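# Press two potentiometer knobs onto their collars on a circuit board

## Task

On the circuit board there are two potentiometer knobs sitting high; press each one down until it is seated on its own potentiometer's collar. Neither potentiometer may be forced out of the board, or the attempt fails. Both knobs must stay seated on their own, not just while the robot is holding them. Finish by releasing and moving the grippers away.

## Robot and tools

Robot: two FANUC CRX-5iA arms, left_arm and right_arm, each carrying a Robotiq 2F-140 two-finger gripper with a wrist camera. Bases in the scene frame: left_arm at (-0.053, +0.381, 0), quat_wxyz (+1.000, 0, 0, +0.006); right_arm at (+0.015, -0.493, 0), quat_wxyz (+0.998, 0, 0, -0.069), so the right base is yawed about 8 degrees clockwise.

Scene frame: origin on the table surface midway between the bases, +z up, +x pointing out over the table, +y toward left_arm. The names left and right are arm labels, not image sides. Gripper frame: the fingers extend along its +z and close along its y. The reported end_effector_position is the point between the pads when shut; closed fingertips reach about 33 mm past it, open ones about 9 mm. Closing pushes the tips roughly 24 mm farther out, so keep that clearance above surfaces.

execute_actions(actions): a list of actions run one after another. Each action is a table of at most 15 rows; each row lasts one control step of 1/30 s, and if fewer than 15 rows are given the final row is repeated to fill 15 steps. Every row holds 18 numbers in [-1, 1], always both arms: left_arm dx, dy, dz, rx, ry, rz, then left gripper position, force_limit, speed, then the same nine for right_arm. The first six per arm are an offset, not a pose: a target relative to where that gripper measured at the start of the action (for an action opening a call, the last pose reported in this scene), expressed in the gripper's own axes. Each row is relative to that same start, not added to earlier rows. Scale: 1.0 equals 0.6 m for dx, dy, dz and 180 degrees for rx, ry, rz, which together form one rotation vector. Each step the command is clipped to within 70 mm and 16 degrees of the measured pose, and after the action the arm goes no further than the last clipped target, so large offsets need several actions. An empty list just returns the state and images.

Gripper numbers are absolute commands, not offsets. position: +1 fully open (140 mm), about -0.8 where the pads touch, -1 closes until blocked. force_limit: -1 about 14 N, 0 about 60 N, +1 about 107 N. speed: -1 about 30 mm/s, 0 about 140, +1 about 250. A 0 is a real command, so to leave a gripper unchanged resend its previous three numbers. To squeeze harder while gripping, raise force_limit and nudge position, for example -1 to -0.98.

move(target, speed, stop_force, blocking): target is one 18-number row laid out as above; the offsets count from the pose in this scene's latest result that shows one, in gripper axes, same scale. Both grippers travel straight lines that finish together, taking 0.5 to 10 s; longer paths are cut off at 10 s. speed is the path top speed in m/s, 0.002 to 0.5 (default 0.25); turning is capped at twice that in rad/s. stop_force, 20 to 80 N for both arms, ends an arm's path when it senses that much extra resistance; the gripper then backs off two steps and holds. Use it slowly for pressing tasks like this; do not rely on it when the gripper rotates during the move, and omit it when lifting off something the gripper is pushing on. Pressure can briefly exceed stop_force. Paths do not avoid obstacles or the other arm. blocking=false returns after 0.5 s; then poll with wait(0) or use stop before sending anything else; it cannot be combined with stop_force.

wait(seconds): 0 to 10, lets time run with arms holding their commands. stop(): brakes a running move. zoom_image(camera, region): camera is cam_low, cam_left_wrist or cam_right_wrist; region [x0, y0, x1, y1] in image pixels, at most 504 by 504. show_instructions(): shows the reference pages. read_manual(section): returns licence text ("licences"). finished_scene(scene): ends the numbered scene permanently and reports success.

Results: the state line gives each gripper's position (m) and quat_wxyz in the scene frame; at long reach it can be a little off. Hand target lines show where each controller is heading. A pose unreachable line means the clearance check altered or blocked that arm's command. The move line reports the ending per arm: done, off_target, moving, held (last step blocked), contact (stop_force triggered) or fault, plus limits=paced (pose clipped) or limits=held (steps blocked en route, after which the arm may jump fast), and each gripper's distance from its target. object_status: 0 moving, 1 blocked while opening, 2 blocked while closing (a grip), 3 reached the command or pads met. position_measured is in counts, 3 open to 230 closed.

Cameras: cam_low is fixed, 504x504, near (1.66, 0.27, 0.18) looking back toward -x at the table; the two wrist cameras are 616x616 fisheye views mounted on each gripper. Calibration may be off by a few degrees and millimetres.

Hazards: an arm stops for 10 s and drops the rest of the call if a joint hits its load limit (147 N m for the first three joints, 36.8 N m for the wrist joints) or if outside force reaches 150 N; the stiff arms fault easily when commanded even slightly past a firm contact. Press the knobs gently and slowly so the potentiometers are not driven out of the board. Keep the arms from hitting each other, knock nothing off the table, and watch for MOTOR HOT warnings. Loose parts may occasionally be nudged by outside disturbances. Fast, jerky motion and needless effort are penalised, so move smoothly and finish by opening and lifting clear.

Each tool is called after "Call:" as name([rows], argument=value, ...), one row to a line, values as JSON.

Reference images:

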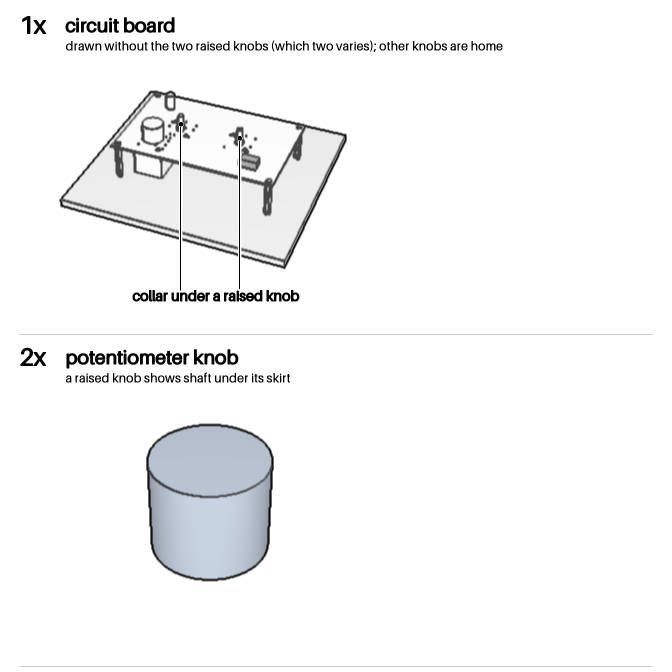

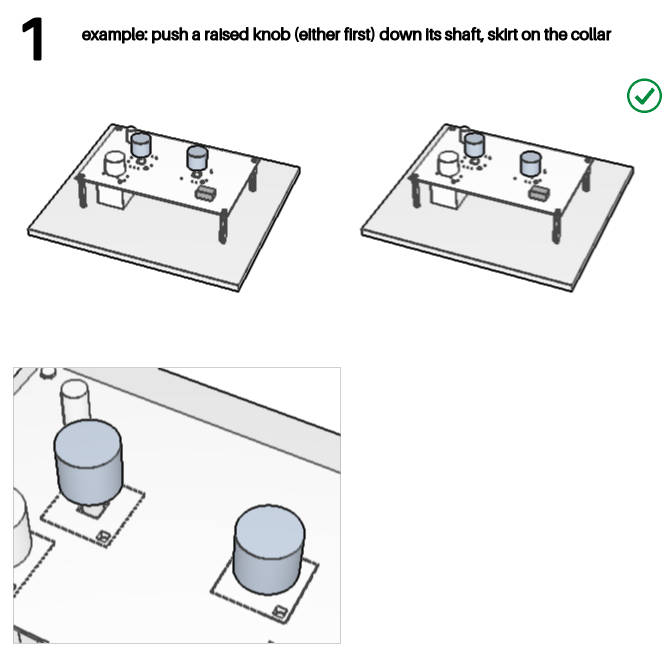

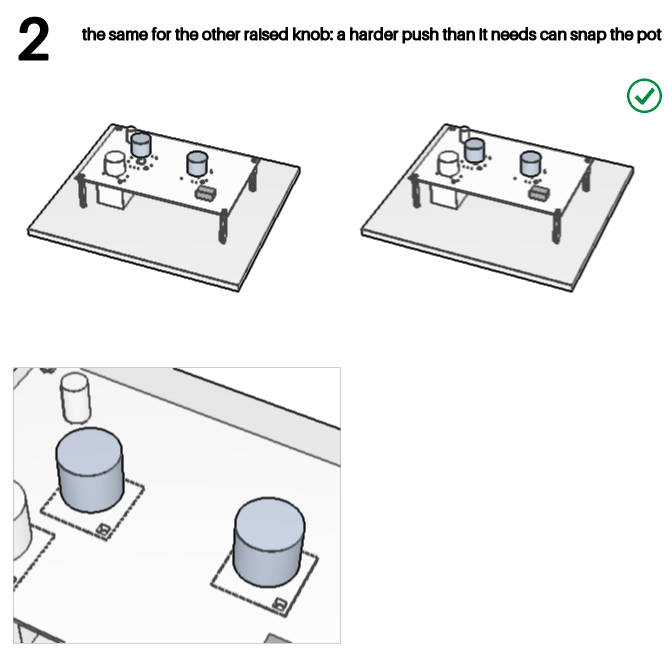

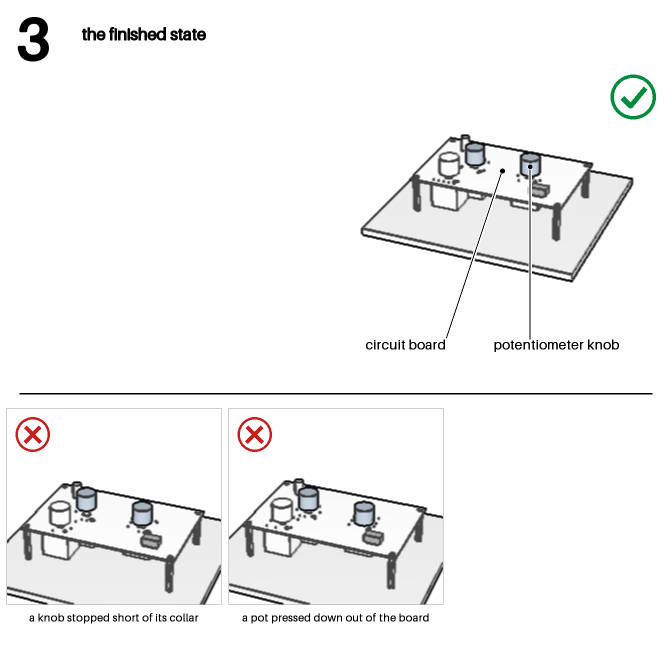

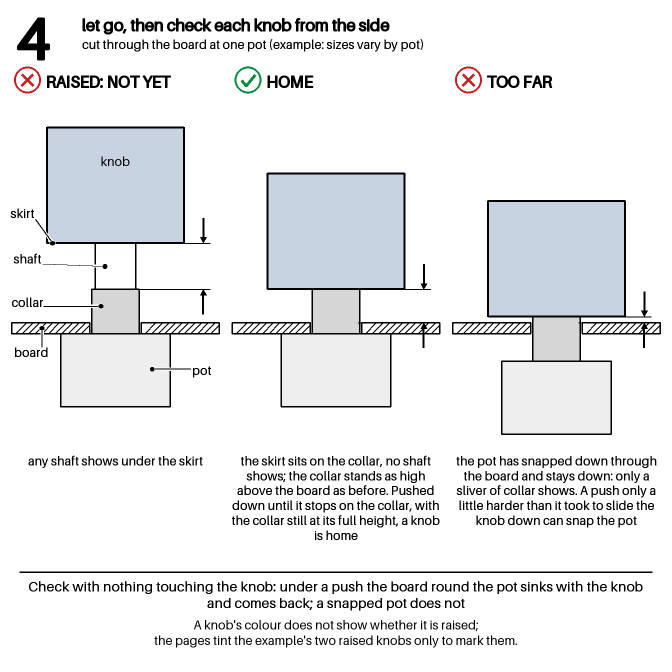

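## Session

Call:
execute_actions(actions=[])

Scene clock: 0.00 s.
left_arm: end_effector_position=(+0.0018, +0.5926, +0.1943) position_measured=3 object_status=3 end_effector_quat_wxyz=(+0.046, -0.631, +0.773, +0.048) | right_arm: end_effector_position=(+0.6975, -0.5005, +0.1986) position_measured=3 object_status=3 end_effector_quat_wxyz=(+0.184, +0.291, +0.938, -0.029)
Joint positions: left_arm=[ 2.105 -0.844 -0.656  0.078 -1.65  -2.308] | right_arm=[ 0.448  0.309  0.12   0.285 -1.122 -2.574]
Joint velocities: left_arm=[-0.001 -0.    -0.    -0.001  0.001 -0.   ] | right_arm=[-0.    -0.     0.001 -0.    -0.    -0.   ]
Hand target (left_arm): +0.002, +0.593, +0.194; +0.046, -0.631, +0.773, +0.048
Hand target (right_arm): +0.697, -0.501, +0.199; +0.184, +0.291, +0.938, -0.029

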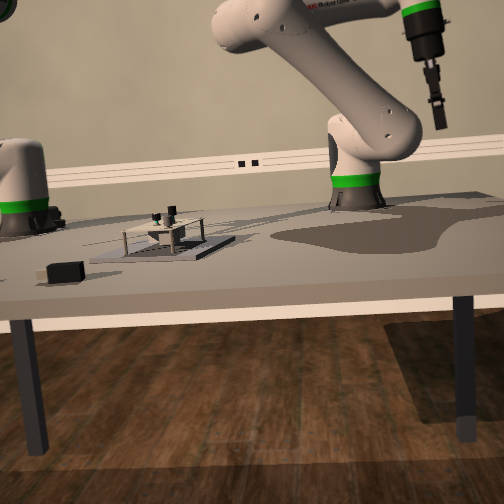

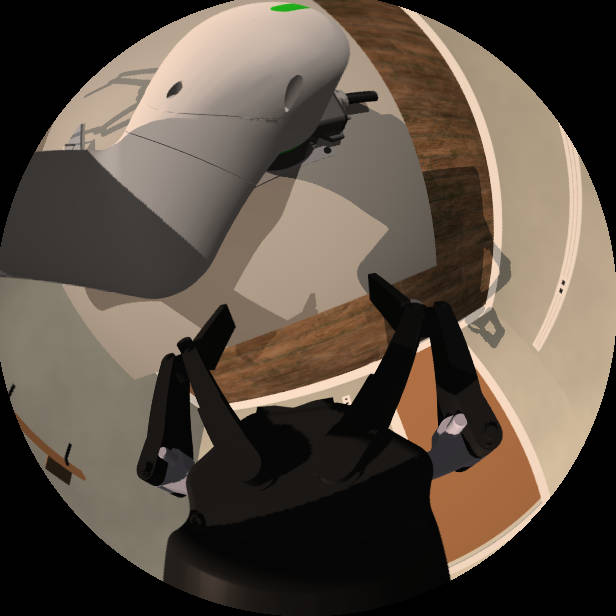

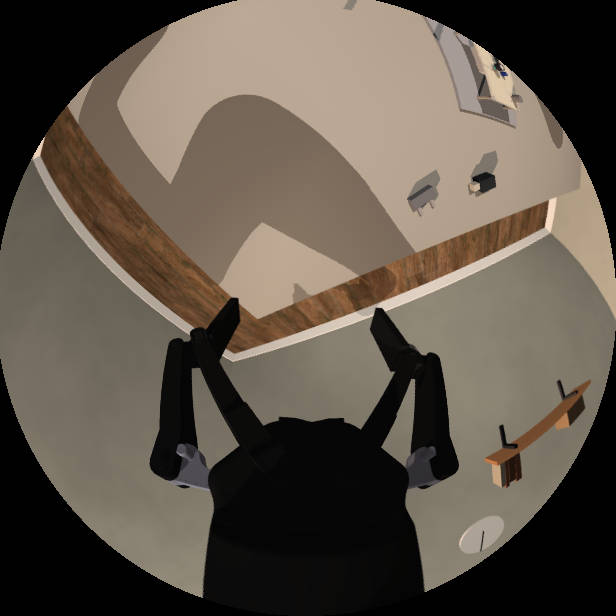

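Call:
move(target=[0,0,0,0,0,0,1,0,0,0.594,0.514,-0.24,-0.019,0.12,-0.189,-1,0,0], speed=0.3)

Call:
zoom_image(camera="cam_low", region=[115,190,215,265])

Scene clock: 14.23 s.
left_arm: end_effector_position=(+0.0018, +0.5926, +0.1943) position_measured=3 object_status=3 end_effector_quat_wxyz=(+0.046, -0.631, +0.773, +0.048) | right_arm: end_effector_position=(+0.5501, -0.0302, +0.2187) position_measured=233 object_status=3 end_effector_quat_wxyz=(-0.001, +0.000, +1.000, +0.000)
Joint positions: left_arm=[ 2.105 -0.844 -0.656  0.078 -1.65  -2.308] | right_arm=[ 1.035  0.734  0.935 -0.002 -1.773 -2.469]
Joint velocities: left_arm=[ 0.     0.    -0.     0.     0.001 -0.   ] | right_arm=[-0.002  0.017  0.032 -0.003 -0.021  0.   ]
Hand target (left_arm): +0.002, +0.593, +0.194; +0.046, -0.631, +0.773, +0.048
Hand target (right_arm): +0.550, -0.030, +0.219; -0.001, +0.000, +1.000, +0.000
Off the commanded pose (left_arm): 0.000 m, 0 deg.
Off the commanded pose (right_arm): 0.001 m, 0 deg.
move: done
camera_calibration (this result's frames):
cam_right_wrist: T_world_to_cam=[[-0.0710078, 0.997451, 0.00709897, 0.0683524], [0.896153, 0.0606679, 0.439579, -0.576075], [0.438028, 0.0375753, -0.898176, 0.138687], [0, 0, 0, 1]] pos_world=[0.460356, -0.0384401, 0.37731]

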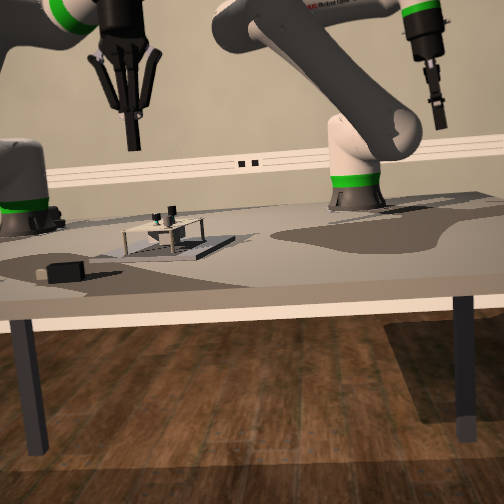

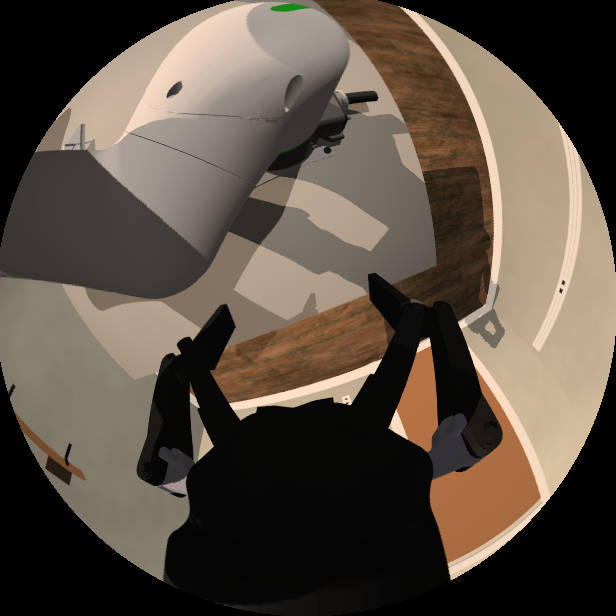

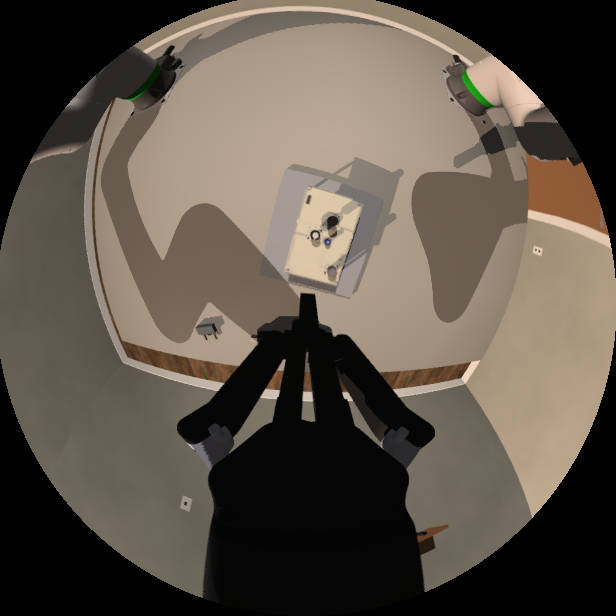

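Region (115, 190, 215, 265) of cam_low's 504x504 image, scaled by 5.040, with more detail than that image has; it fills the top 378 rows of this view, and the rest is white.

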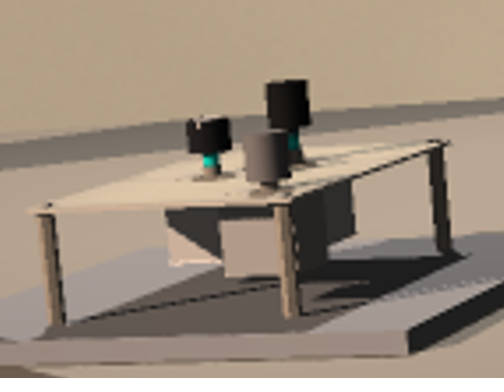

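Call:
move(target=[0,0,0,0,0,0,1,0,0,0.102,0.022,0.165,0,0,0,-1,0,0])

Call:
zoom_image(camera="cam_low", region=[135,190,195,235])

Call:
zoom_image(camera="cam_right_wrist", region=[260,230,380,330])

Scene clock: 25.73 s.
left_arm: end_effector_position=(+0.0018, +0.5926, +0.1943) position_measured=3 object_status=3 end_effector_quat_wxyz=(+0.046, -0.631, +0.773, +0.048) | right_arm: end_effector_position=(+0.4888, -0.0172, +0.1199) position_measured=233 object_status=3 end_effector_quat_wxyz=(-0.001, +0.001, +1.000, +0.000)
Joint positions: left_arm=[ 2.105 -0.844 -0.656  0.078 -1.65  -2.308] | right_arm=[ 1.119  0.602  0.493 -0.002 -1.463 -2.554]
Joint velocities: left_arm=[-0.     0.    -0.     0.    -0.     0.001] | right_arm=[ 0.003 -0.004 -0.009  0.002  0.009 -0.002]
Hand target (left_arm): +0.002, +0.593, +0.194; +0.046, -0.631, +0.773, +0.048
Hand target (right_arm): +0.489, -0.017, +0.120; -0.001, +0.001, +1.000, +0.000
Off the commanded pose (left_arm): 0.000 m, 0 deg.
Off the commanded pose (right_arm): 0.000 m, 0 deg.
move: done
camera_calibration (this result's frames):
cam_left_wrist: T_world_to_cam=[[-0.923172, 0.374507, 0.0865959, -0.245625], [0.364931, 0.783142, 0.503502, -0.557484], [0.120748, 0.49642, -0.859644, 0.0471087], [0, 0, 0, 1]] pos_world=[-0.0289992, 0.505192, 0.342461]
cam_right_wrist: T_world_to_cam=[[-0.0701952, 0.997511, 0.00672599, 0.0514], [0.896386, 0.0601177, 0.439179, -0.478549], [0.437682, 0.0368574, -0.898374, 0.076431], [0, 0, 0, 1]] pos_world=[0.39912, -0.0253198, 0.278487]

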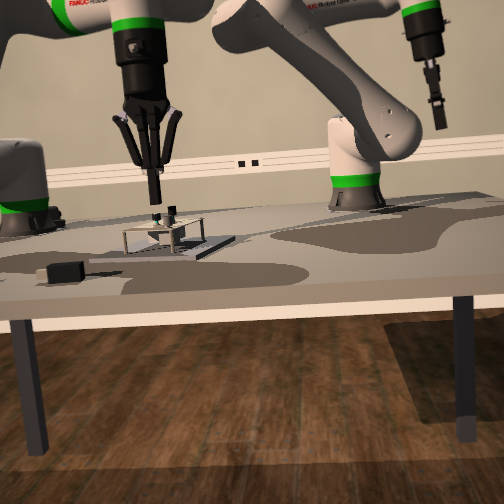

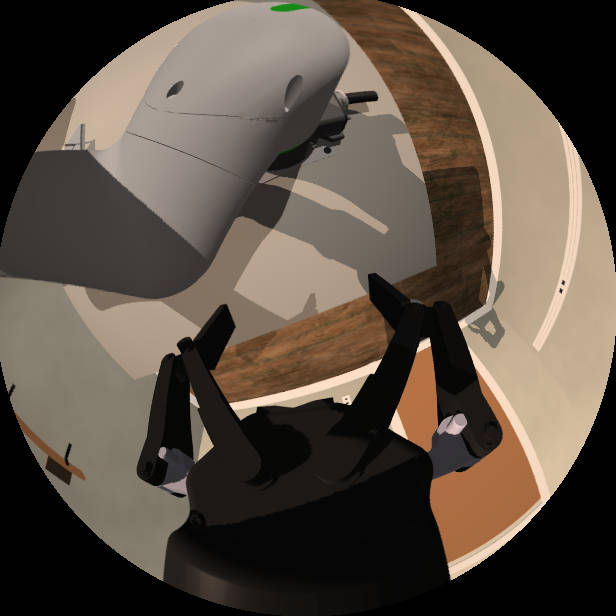

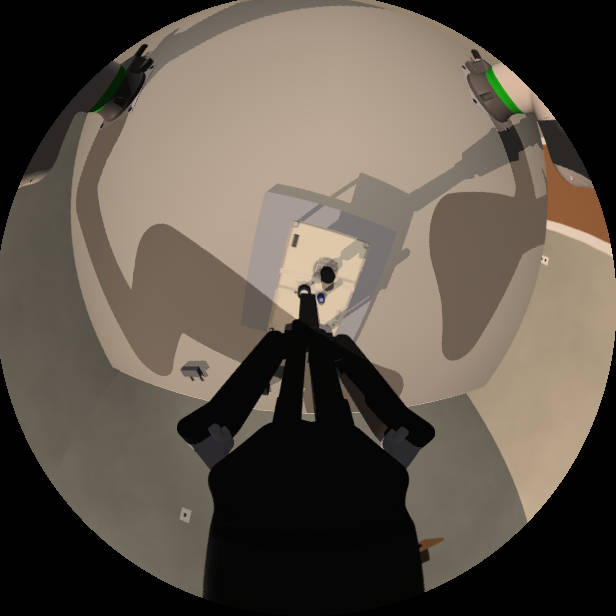

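Region (135, 190, 195, 235) of cam_low's 504x504 image, scaled by 8.400, with more detail than that image has; it fills the top 378 rows of this view, and the rest is white.

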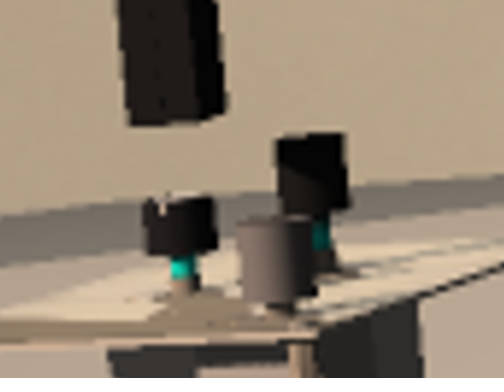

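Region (260, 230, 380, 330) of cam_right_wrist's 616x616 image, scaled by 4.200, with more detail than that image has.

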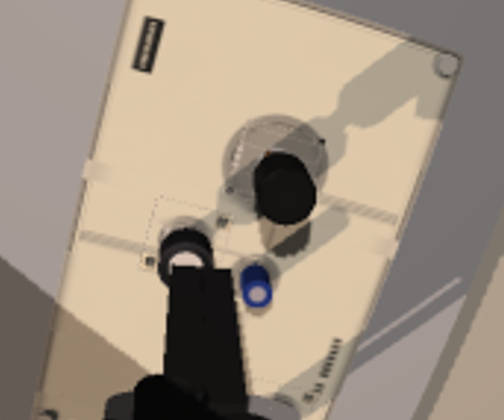

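Call:
move(target=[0,0,0,0,0,0,1,0,0,0.009,-0.004,0.024,0,0,0,-1,0,0], speed=0.04)

Call:
move(target=[0,0,0,0,0,0,1,0,0,0,0,0.01,0,0,0,-1,0,0], speed=0.004, stop_force=20)

Call:
zoom_image(camera="cam_low", region=[135,190,195,235])

Scene clock: 34.23 s.
left_arm: end_effector_position=(+0.0018, +0.5926, +0.1943) position_measured=3 object_status=3 end_effector_quat_wxyz=(+0.046, -0.631, +0.773, +0.048) | right_arm: end_effector_position=(+0.4834, -0.0197, +0.1056) position_measured=233 object_status=3 end_effector_quat_wxyz=(-0.001, +0.001, +1.000, +0.000)
Joint positions: left_arm=[ 2.105 -0.844 -0.656  0.078 -1.65  -2.308] | right_arm=[ 1.124  0.591  0.444 -0.002 -1.425 -2.558]
Joint velocities: left_arm=[ 0.    -0.    -0.    -0.     0.001  0.   ] | right_arm=[ 0.001 -0.001 -0.005  0.     0.005 -0.   ]
Hand target (left_arm): +0.002, +0.593, +0.194; +0.046, -0.631, +0.773, +0.048
Hand target (right_arm): +0.483, -0.020, +0.105; -0.001, +0.001, +1.000, +0.000
Off the commanded pose (left_arm): 0.000 m, 0 deg.
Off the commanded pose (right_arm): 0.000 m, 0 deg.
move: done
camera_calibration (this result's frames):
cam_left_wrist: T_world_to_cam=[[-0.923172, 0.374507, 0.0865961, -0.245625], [0.36493, 0.783142, 0.503502, -0.557484], [0.120748, 0.49642, -0.859644, 0.0471086], [0, 0, 0, 1]] pos_world=[-0.0289992, 0.505192, 0.342461]
cam_right_wrist: T_world_to_cam=[[-0.0700923, 0.997518, 0.00668749, 0.0534844], [0.896392, 0.0600422, 0.439177, -0.467341], [0.437686, 0.0367775, -0.898376, 0.0660592], [0, 0, 0, 1]] pos_world=[0.393756, -0.027721, 0.264234]

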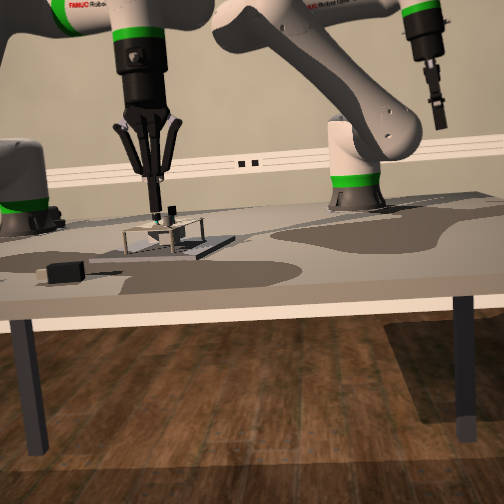

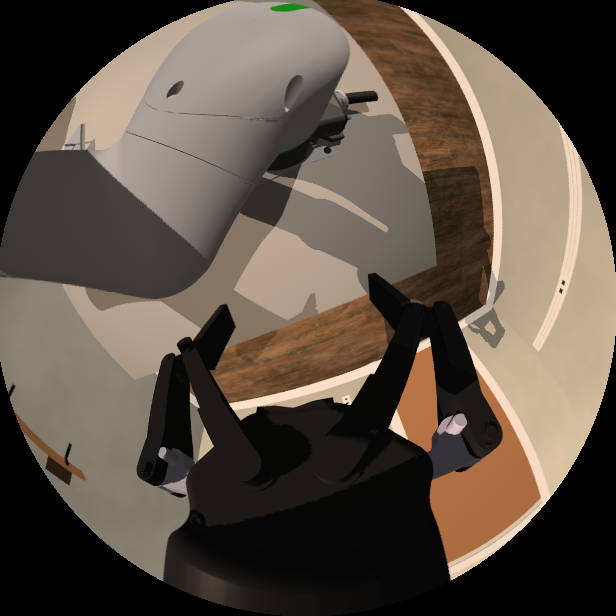

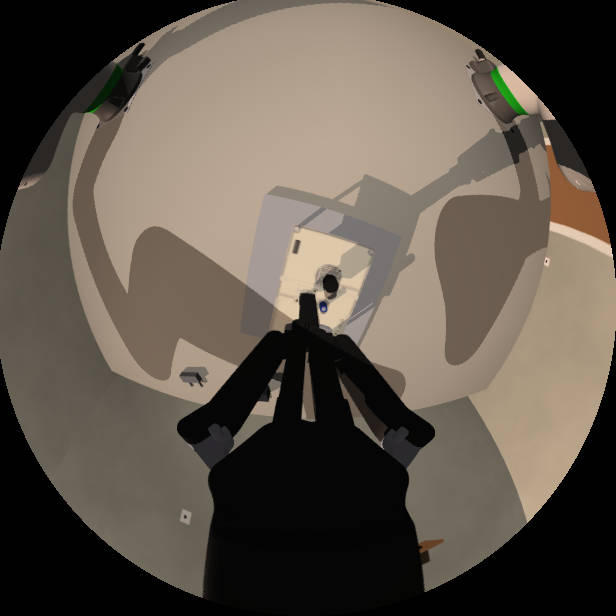

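action 0: stop_force needs each arm's force reading of the 0.2 s before this call, and left_arm is near a pose that gives none; nothing of the call was run and nothing moved

Region (135, 190, 195, 235) of cam_low's 504x504 image, scaled by 8.400, with more detail than that image has; it fills the top 378 rows of this view, and the rest is white.

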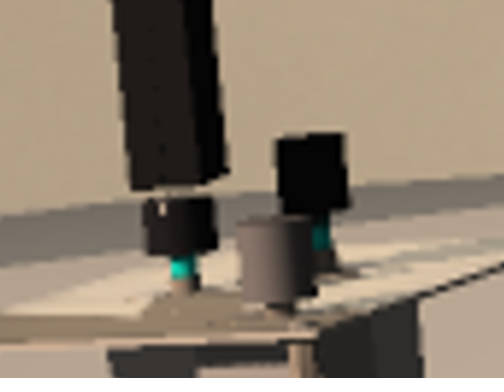

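Move the left arm outward (+y) to get a reading.

Call:
move(target=[-0.2,-0.05,0,0,0,0,1,0,0,0,0,0.003,0,0,0,-1,0,0])

Call:
move(target=[0,0,0,0,0,0,1,0,0,0,0,0.01,0,0,0,-1,0,0], speed=0.004, stop_force=20)

Call:
zoom_image(camera="cam_low", region=[135,190,195,235])

Scene clock: 39.67 s.
left_arm: end_effector_position=(+0.0549, +0.7032, +0.2098) position_measured=3 object_status=3 end_effector_quat_wxyz=(+0.046, -0.631, +0.773, +0.049) | right_arm: end_effector_position=(+0.4834, -0.0196, +0.1038) position_measured=233 object_status=3 end_effector_quat_wxyz=(-0.001, +0.001, +1.000, +0.000)
Joint positions: left_arm=[ 1.652 -0.416 -0.416  0.022 -1.439 -1.867] | right_arm=[ 1.124  0.592  0.441 -0.002 -1.421 -2.558]
Joint velocities: left_arm=[-0.007  0.007  0.007 -0.007 -0.006  0.01 ] | right_arm=[-0.    -0.001  0.     0.     0.     0.   ]
Hand target (left_arm): +0.055, +0.703, +0.210; +0.046, -0.631, +0.773, +0.049
Hand target (right_arm): +0.483, -0.020, +0.104; -0.001, +0.001, +1.000, +0.000
Off the commanded pose (left_arm): 0.000 m, 0 deg.
Off the commanded pose (right_arm): 0.000 m, 0 deg.
move: done
camera_calibration (this result's frames):
cam_left_wrist: T_world_to_cam=[[-0.9228, 0.375133, 0.087835, -0.240037], [0.365981, 0.782247, 0.50413, -0.670855], [0.120407, 0.497357, -0.859149, -0.00169755], [0, 0, 0, 1]] pos_world=[0.0242182, 0.615664, 0.357823]
cam_right_wrist: T_world_to_cam=[[-0.0700842, 0.997519, 0.00668967, 0.0534707], [0.896394, 0.060034, 0.439174, -0.466527], [0.437683, 0.0367757, -0.898377, 0.0644545], [0, 0, 0, 1]] pos_world=[0.393729, -0.0277009, 0.262434]

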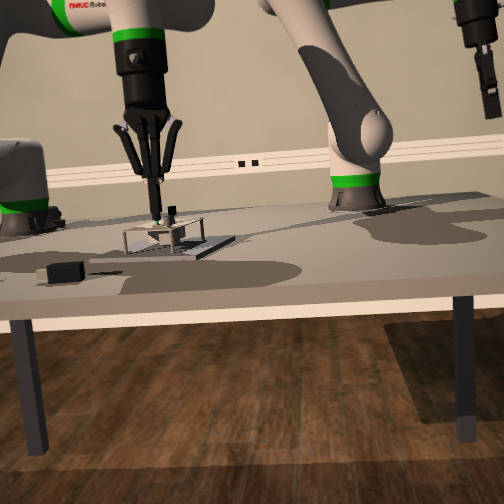

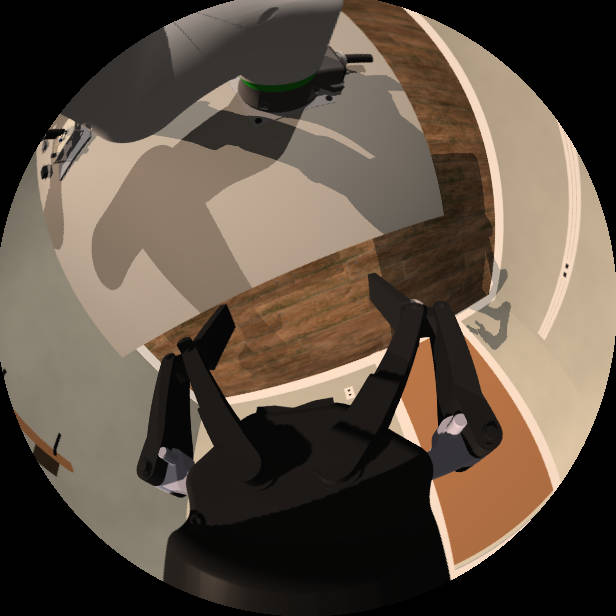

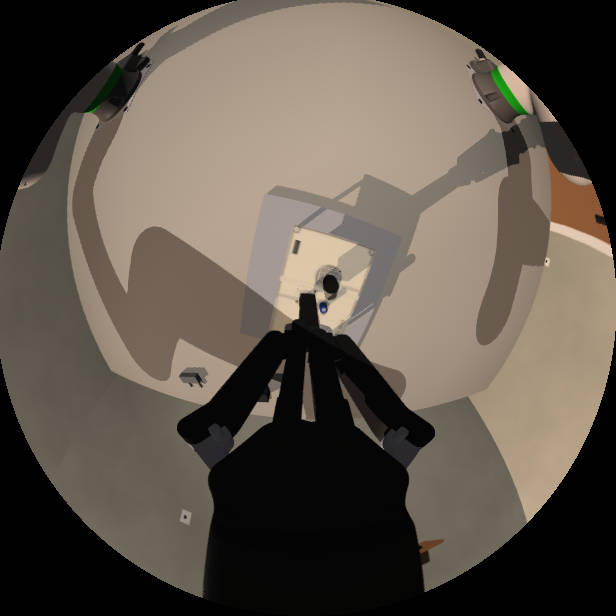

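Scene clock: 41.40 s.
left_arm: end_effector_position=(+0.0549, +0.7032, +0.2098) position_measured=3 object_status=3 end_effector_quat_wxyz=(+0.046, -0.631, +0.773, +0.049) | right_arm: end_effector_position=(+0.4834, -0.0197, +0.0979) position_measured=233 object_status=3 end_effector_quat_wxyz=(-0.001, +0.001, +1.000, +0.000)
Joint positions: left_arm=[ 1.652 -0.416 -0.416  0.022 -1.439 -1.867] | right_arm=[ 1.124  0.595  0.431 -0.002 -1.408 -2.558]
Joint velocities: left_arm=[ 0.     0.    -0.    -0.    -0.002  0.   ] | right_arm=[-0.001  0.     0.001 -0.     0.001  0.   ]
Hand target (left_arm): +0.055, +0.703, +0.210; +0.046, -0.631, +0.773, +0.049
Hand target (right_arm): +0.483, -0.020, +0.098; -0.001, +0.001, +1.000, +0.000
Off the commanded pose (left_arm): 0.000 m, 0 deg.
Off the commanded pose (right_arm): 0.000 m, 0 deg.
move: done
camera_calibration (this result's frames):
cam_left_wrist: T_world_to_cam=[[-0.9228, 0.375133, 0.0878349, -0.240037], [0.365981, 0.782247, 0.50413, -0.670855], [0.120408, 0.497357, -0.859149, -0.00169761], [0, 0, 0, 1]] pos_world=[0.0242182, 0.615664, 0.357823]
cam_right_wrist: T_world_to_cam=[[-0.0700618, 0.99752, 0.00668709, 0.0535143], [0.896394, 0.060015, 0.439177, -0.463904], [0.437686, 0.0367638, -0.898376, 0.059103], [0, 0, 0, 1]] pos_world=[0.393721, -0.0277133, 0.256475]

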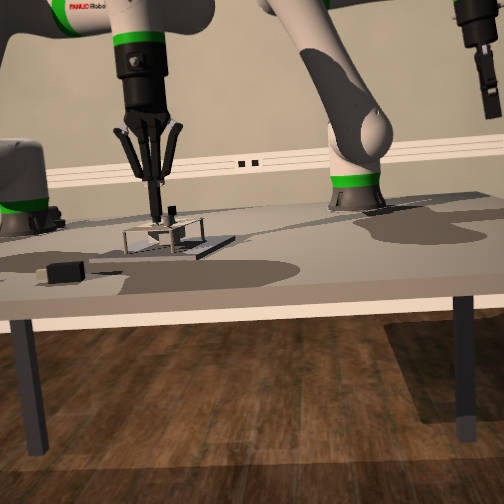

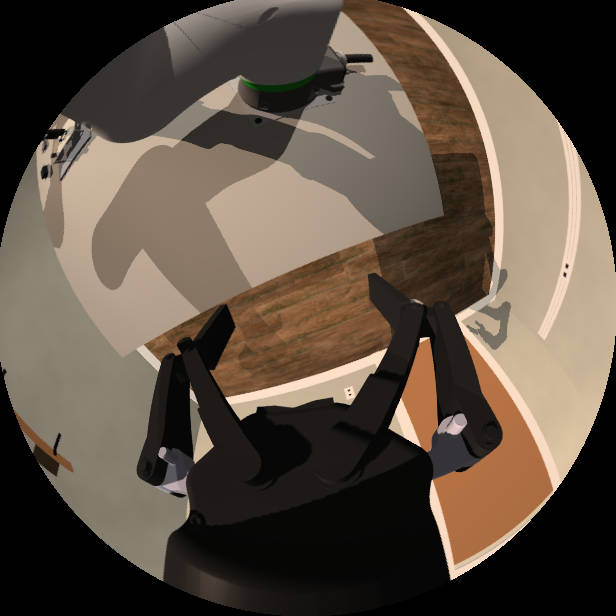

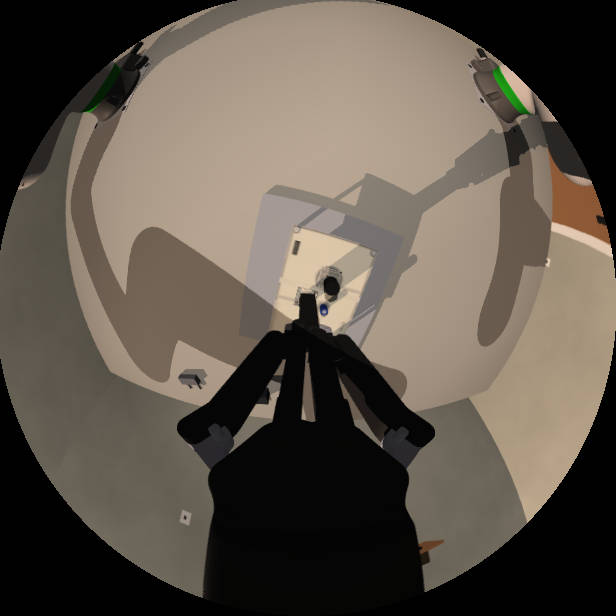

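Region (135, 190, 195, 235) of cam_low's 504x504 image, scaled by 8.400, with more detail than that image has; it fills the top 378 rows of this view, and the rest is white.

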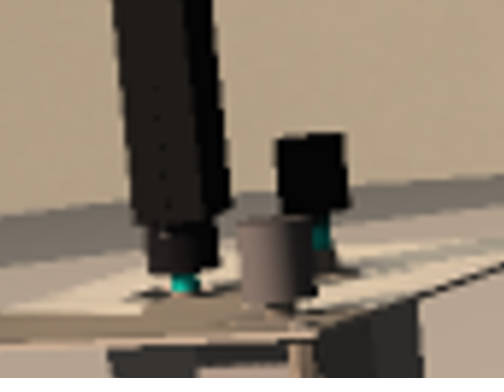

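Call:
move(target=[0,0,0,0,0,0,1,0,0,0,0,0.005,0,0,0,-1,0,0], speed=0.004)

Call:
zoom_image(camera="cam_low", region=[135,190,195,235])

Scene clock: 47.23 s.
left_arm: end_effector_position=(+0.0549, +0.7032, +0.2098) position_measured=3 object_status=3 end_effector_quat_wxyz=(+0.046, -0.631, +0.773, +0.049) | right_arm: end_effector_position=(+0.4834, -0.0197, +0.0949) position_measured=233 object_status=3 end_effector_quat_wxyz=(-0.001, +0.001, +1.000, +0.000)
Joint positions: left_arm=[ 1.652 -0.416 -0.416  0.022 -1.439 -1.867] | right_arm=[ 1.124  0.596  0.426 -0.002 -1.402 -2.558]
Joint velocities: left_arm=[-0.001  0.    -0.     0.    -0.002 -0.001] | right_arm=[ 0.    -0.001 -0.001 -0.     0.001  0.   ]
Hand target (left_arm): +0.055, +0.703, +0.210; +0.046, -0.631, +0.773, +0.049
Hand target (right_arm): +0.483, -0.020, +0.095; -0.001, +0.001, +1.000, +0.000
Off the commanded pose (left_arm): 0.000 m, 0 deg.
Off the commanded pose (right_arm): 0.000 m, 0 deg.
move: done
camera_calibration (this result's frames):
cam_left_wrist: T_world_to_cam=[[-0.9228, 0.375133, 0.0878349, -0.240037], [0.365981, 0.782247, 0.50413, -0.670855], [0.120408, 0.497357, -0.859149, -0.00169759], [0, 0, 0, 1]] pos_world=[0.0242182, 0.615664, 0.357823]
cam_right_wrist: T_world_to_cam=[[-0.0700433, 0.997522, 0.00668441, 0.0535361], [0.896395, 0.0599995, 0.439177, -0.462604], [0.437687, 0.0367533, -0.898376, 0.056444], [0, 0, 0, 1]] pos_world=[0.393721, -0.0277219, 0.253515]

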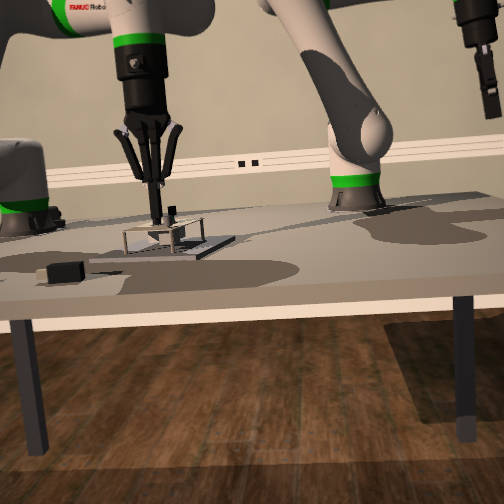

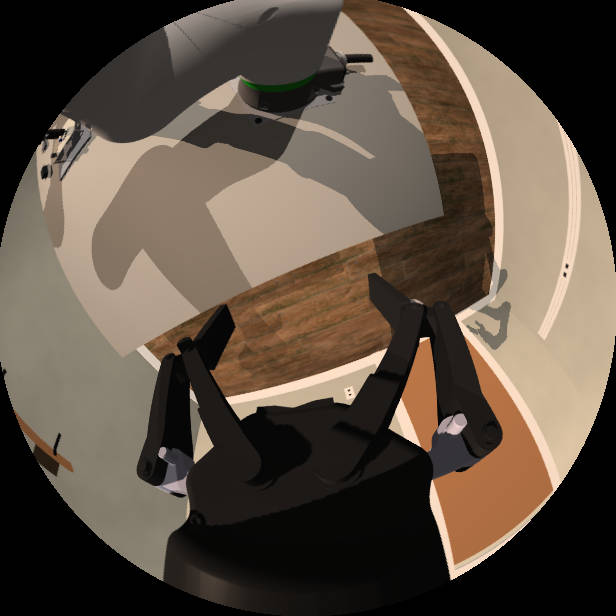

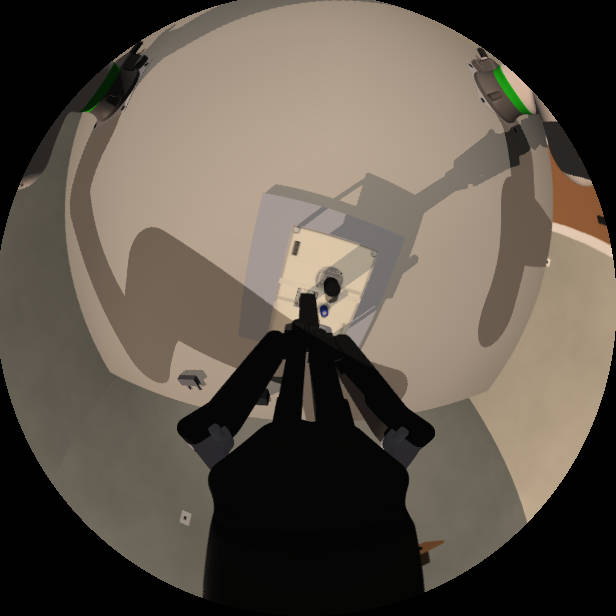

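Region (135, 190, 195, 235) of cam_low's 504x504 image, scaled by 8.400, with more detail than that image has; it fills the top 378 rows of this view, and the rest is white.

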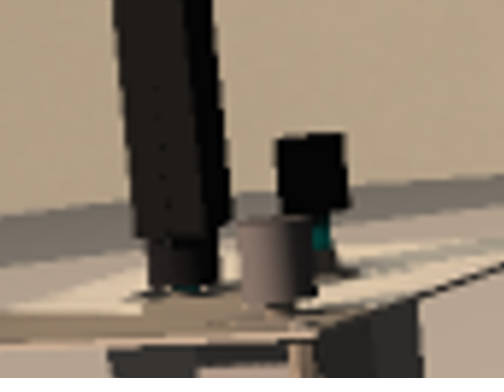

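A bit more, then lift to check.

Call:
execute_actions([
  [[0,0,0,0,0,0,1,0,0,0,0,0.002,0,0,0,-1,0,0]],
  [[0,0,0,0,0,0,1,0,0,0,0,-0.013,0,0,0,-1,0,0]],
])

Call:
zoom_image(camera="cam_low", region=[135,190,195,235])

Scene clock: 53.20 s.
left_arm: end_effector_position=(+0.0549, +0.7032, +0.2098) position_measured=3 object_status=3 end_effector_quat_wxyz=(+0.046, -0.631, +0.773, +0.049) | right_arm: end_effector_position=(+0.4834, -0.0197, +0.1015) position_measured=233 object_status=3 end_effector_quat_wxyz=(-0.001, +0.001, +1.000, +0.000)
Joint positions: left_arm=[ 1.652 -0.416 -0.416  0.022 -1.439 -1.867] | right_arm=[ 1.124  0.593  0.437 -0.002 -1.416 -2.558]
Joint velocities: left_arm=[ 0.001  0.    -0.     0.001  0.     0.   ] | right_arm=[-0.    -0.001  0.001 -0.    -0.001  0.   ]
Hand target (left_arm): +0.055, +0.703, +0.210; +0.046, -0.631, +0.773, +0.049
Hand target (right_arm): +0.483, -0.020, +0.102; -0.001, +0.001, +1.000, +0.000
Off the commanded pose (left_arm): 0.000 m, 0 deg.
Off the commanded pose (right_arm): 0.000 m, 0 deg.
camera_calibration (this result's frames):
cam_left_wrist: T_world_to_cam=[[-0.9228, 0.375134, 0.087835, -0.240037], [0.365981, 0.782247, 0.50413, -0.670855], [0.120408, 0.497357, -0.859149, -0.0016975], [0, 0, 0, 1]] pos_world=[0.0242181, 0.615664, 0.357823]
cam_right_wrist: T_world_to_cam=[[-0.0700669, 0.99752, 0.00668084, 0.0534907], [0.896397, 0.0600226, 0.43917, -0.465494], [0.43768, 0.03676, -0.898379, 0.0623414], [0, 0, 0, 1]] pos_world=[0.39373, -0.0277095, 0.26008]

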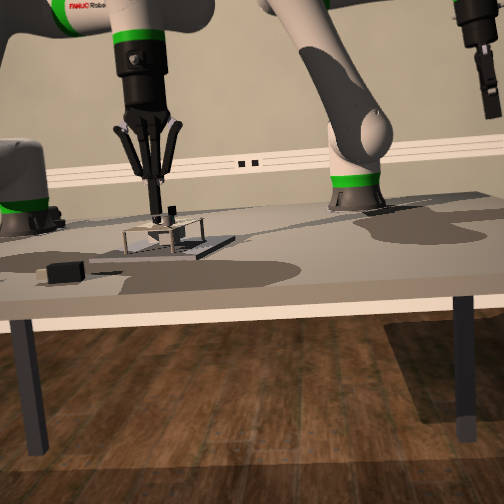

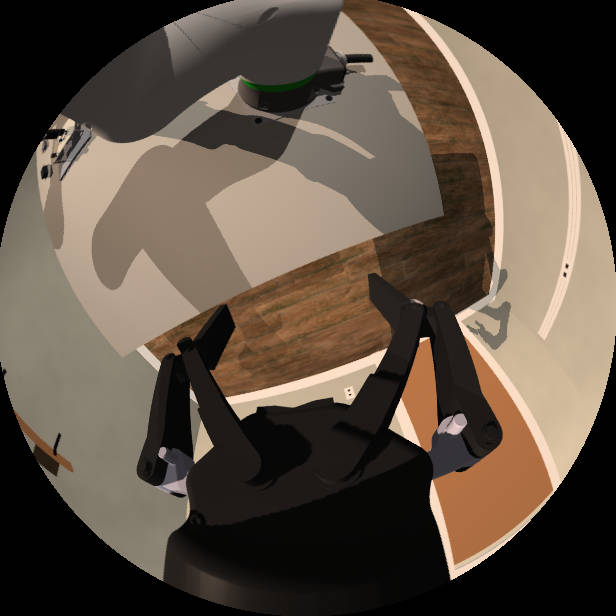

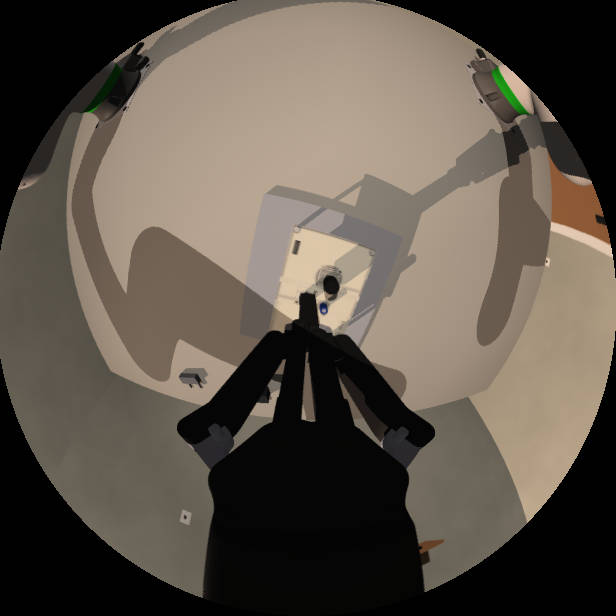

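Region (135, 190, 195, 235) of cam_low's 504x504 image, scaled by 8.400, with more detail than that image has; it fills the top 378 rows of this view, and the rest is white.

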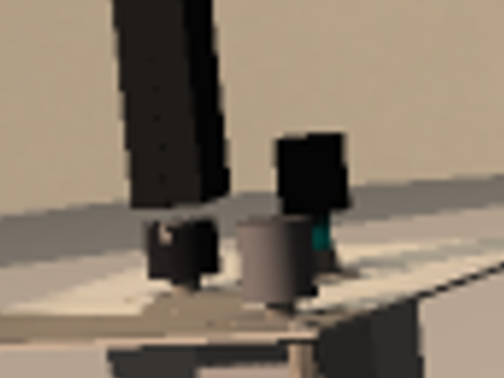

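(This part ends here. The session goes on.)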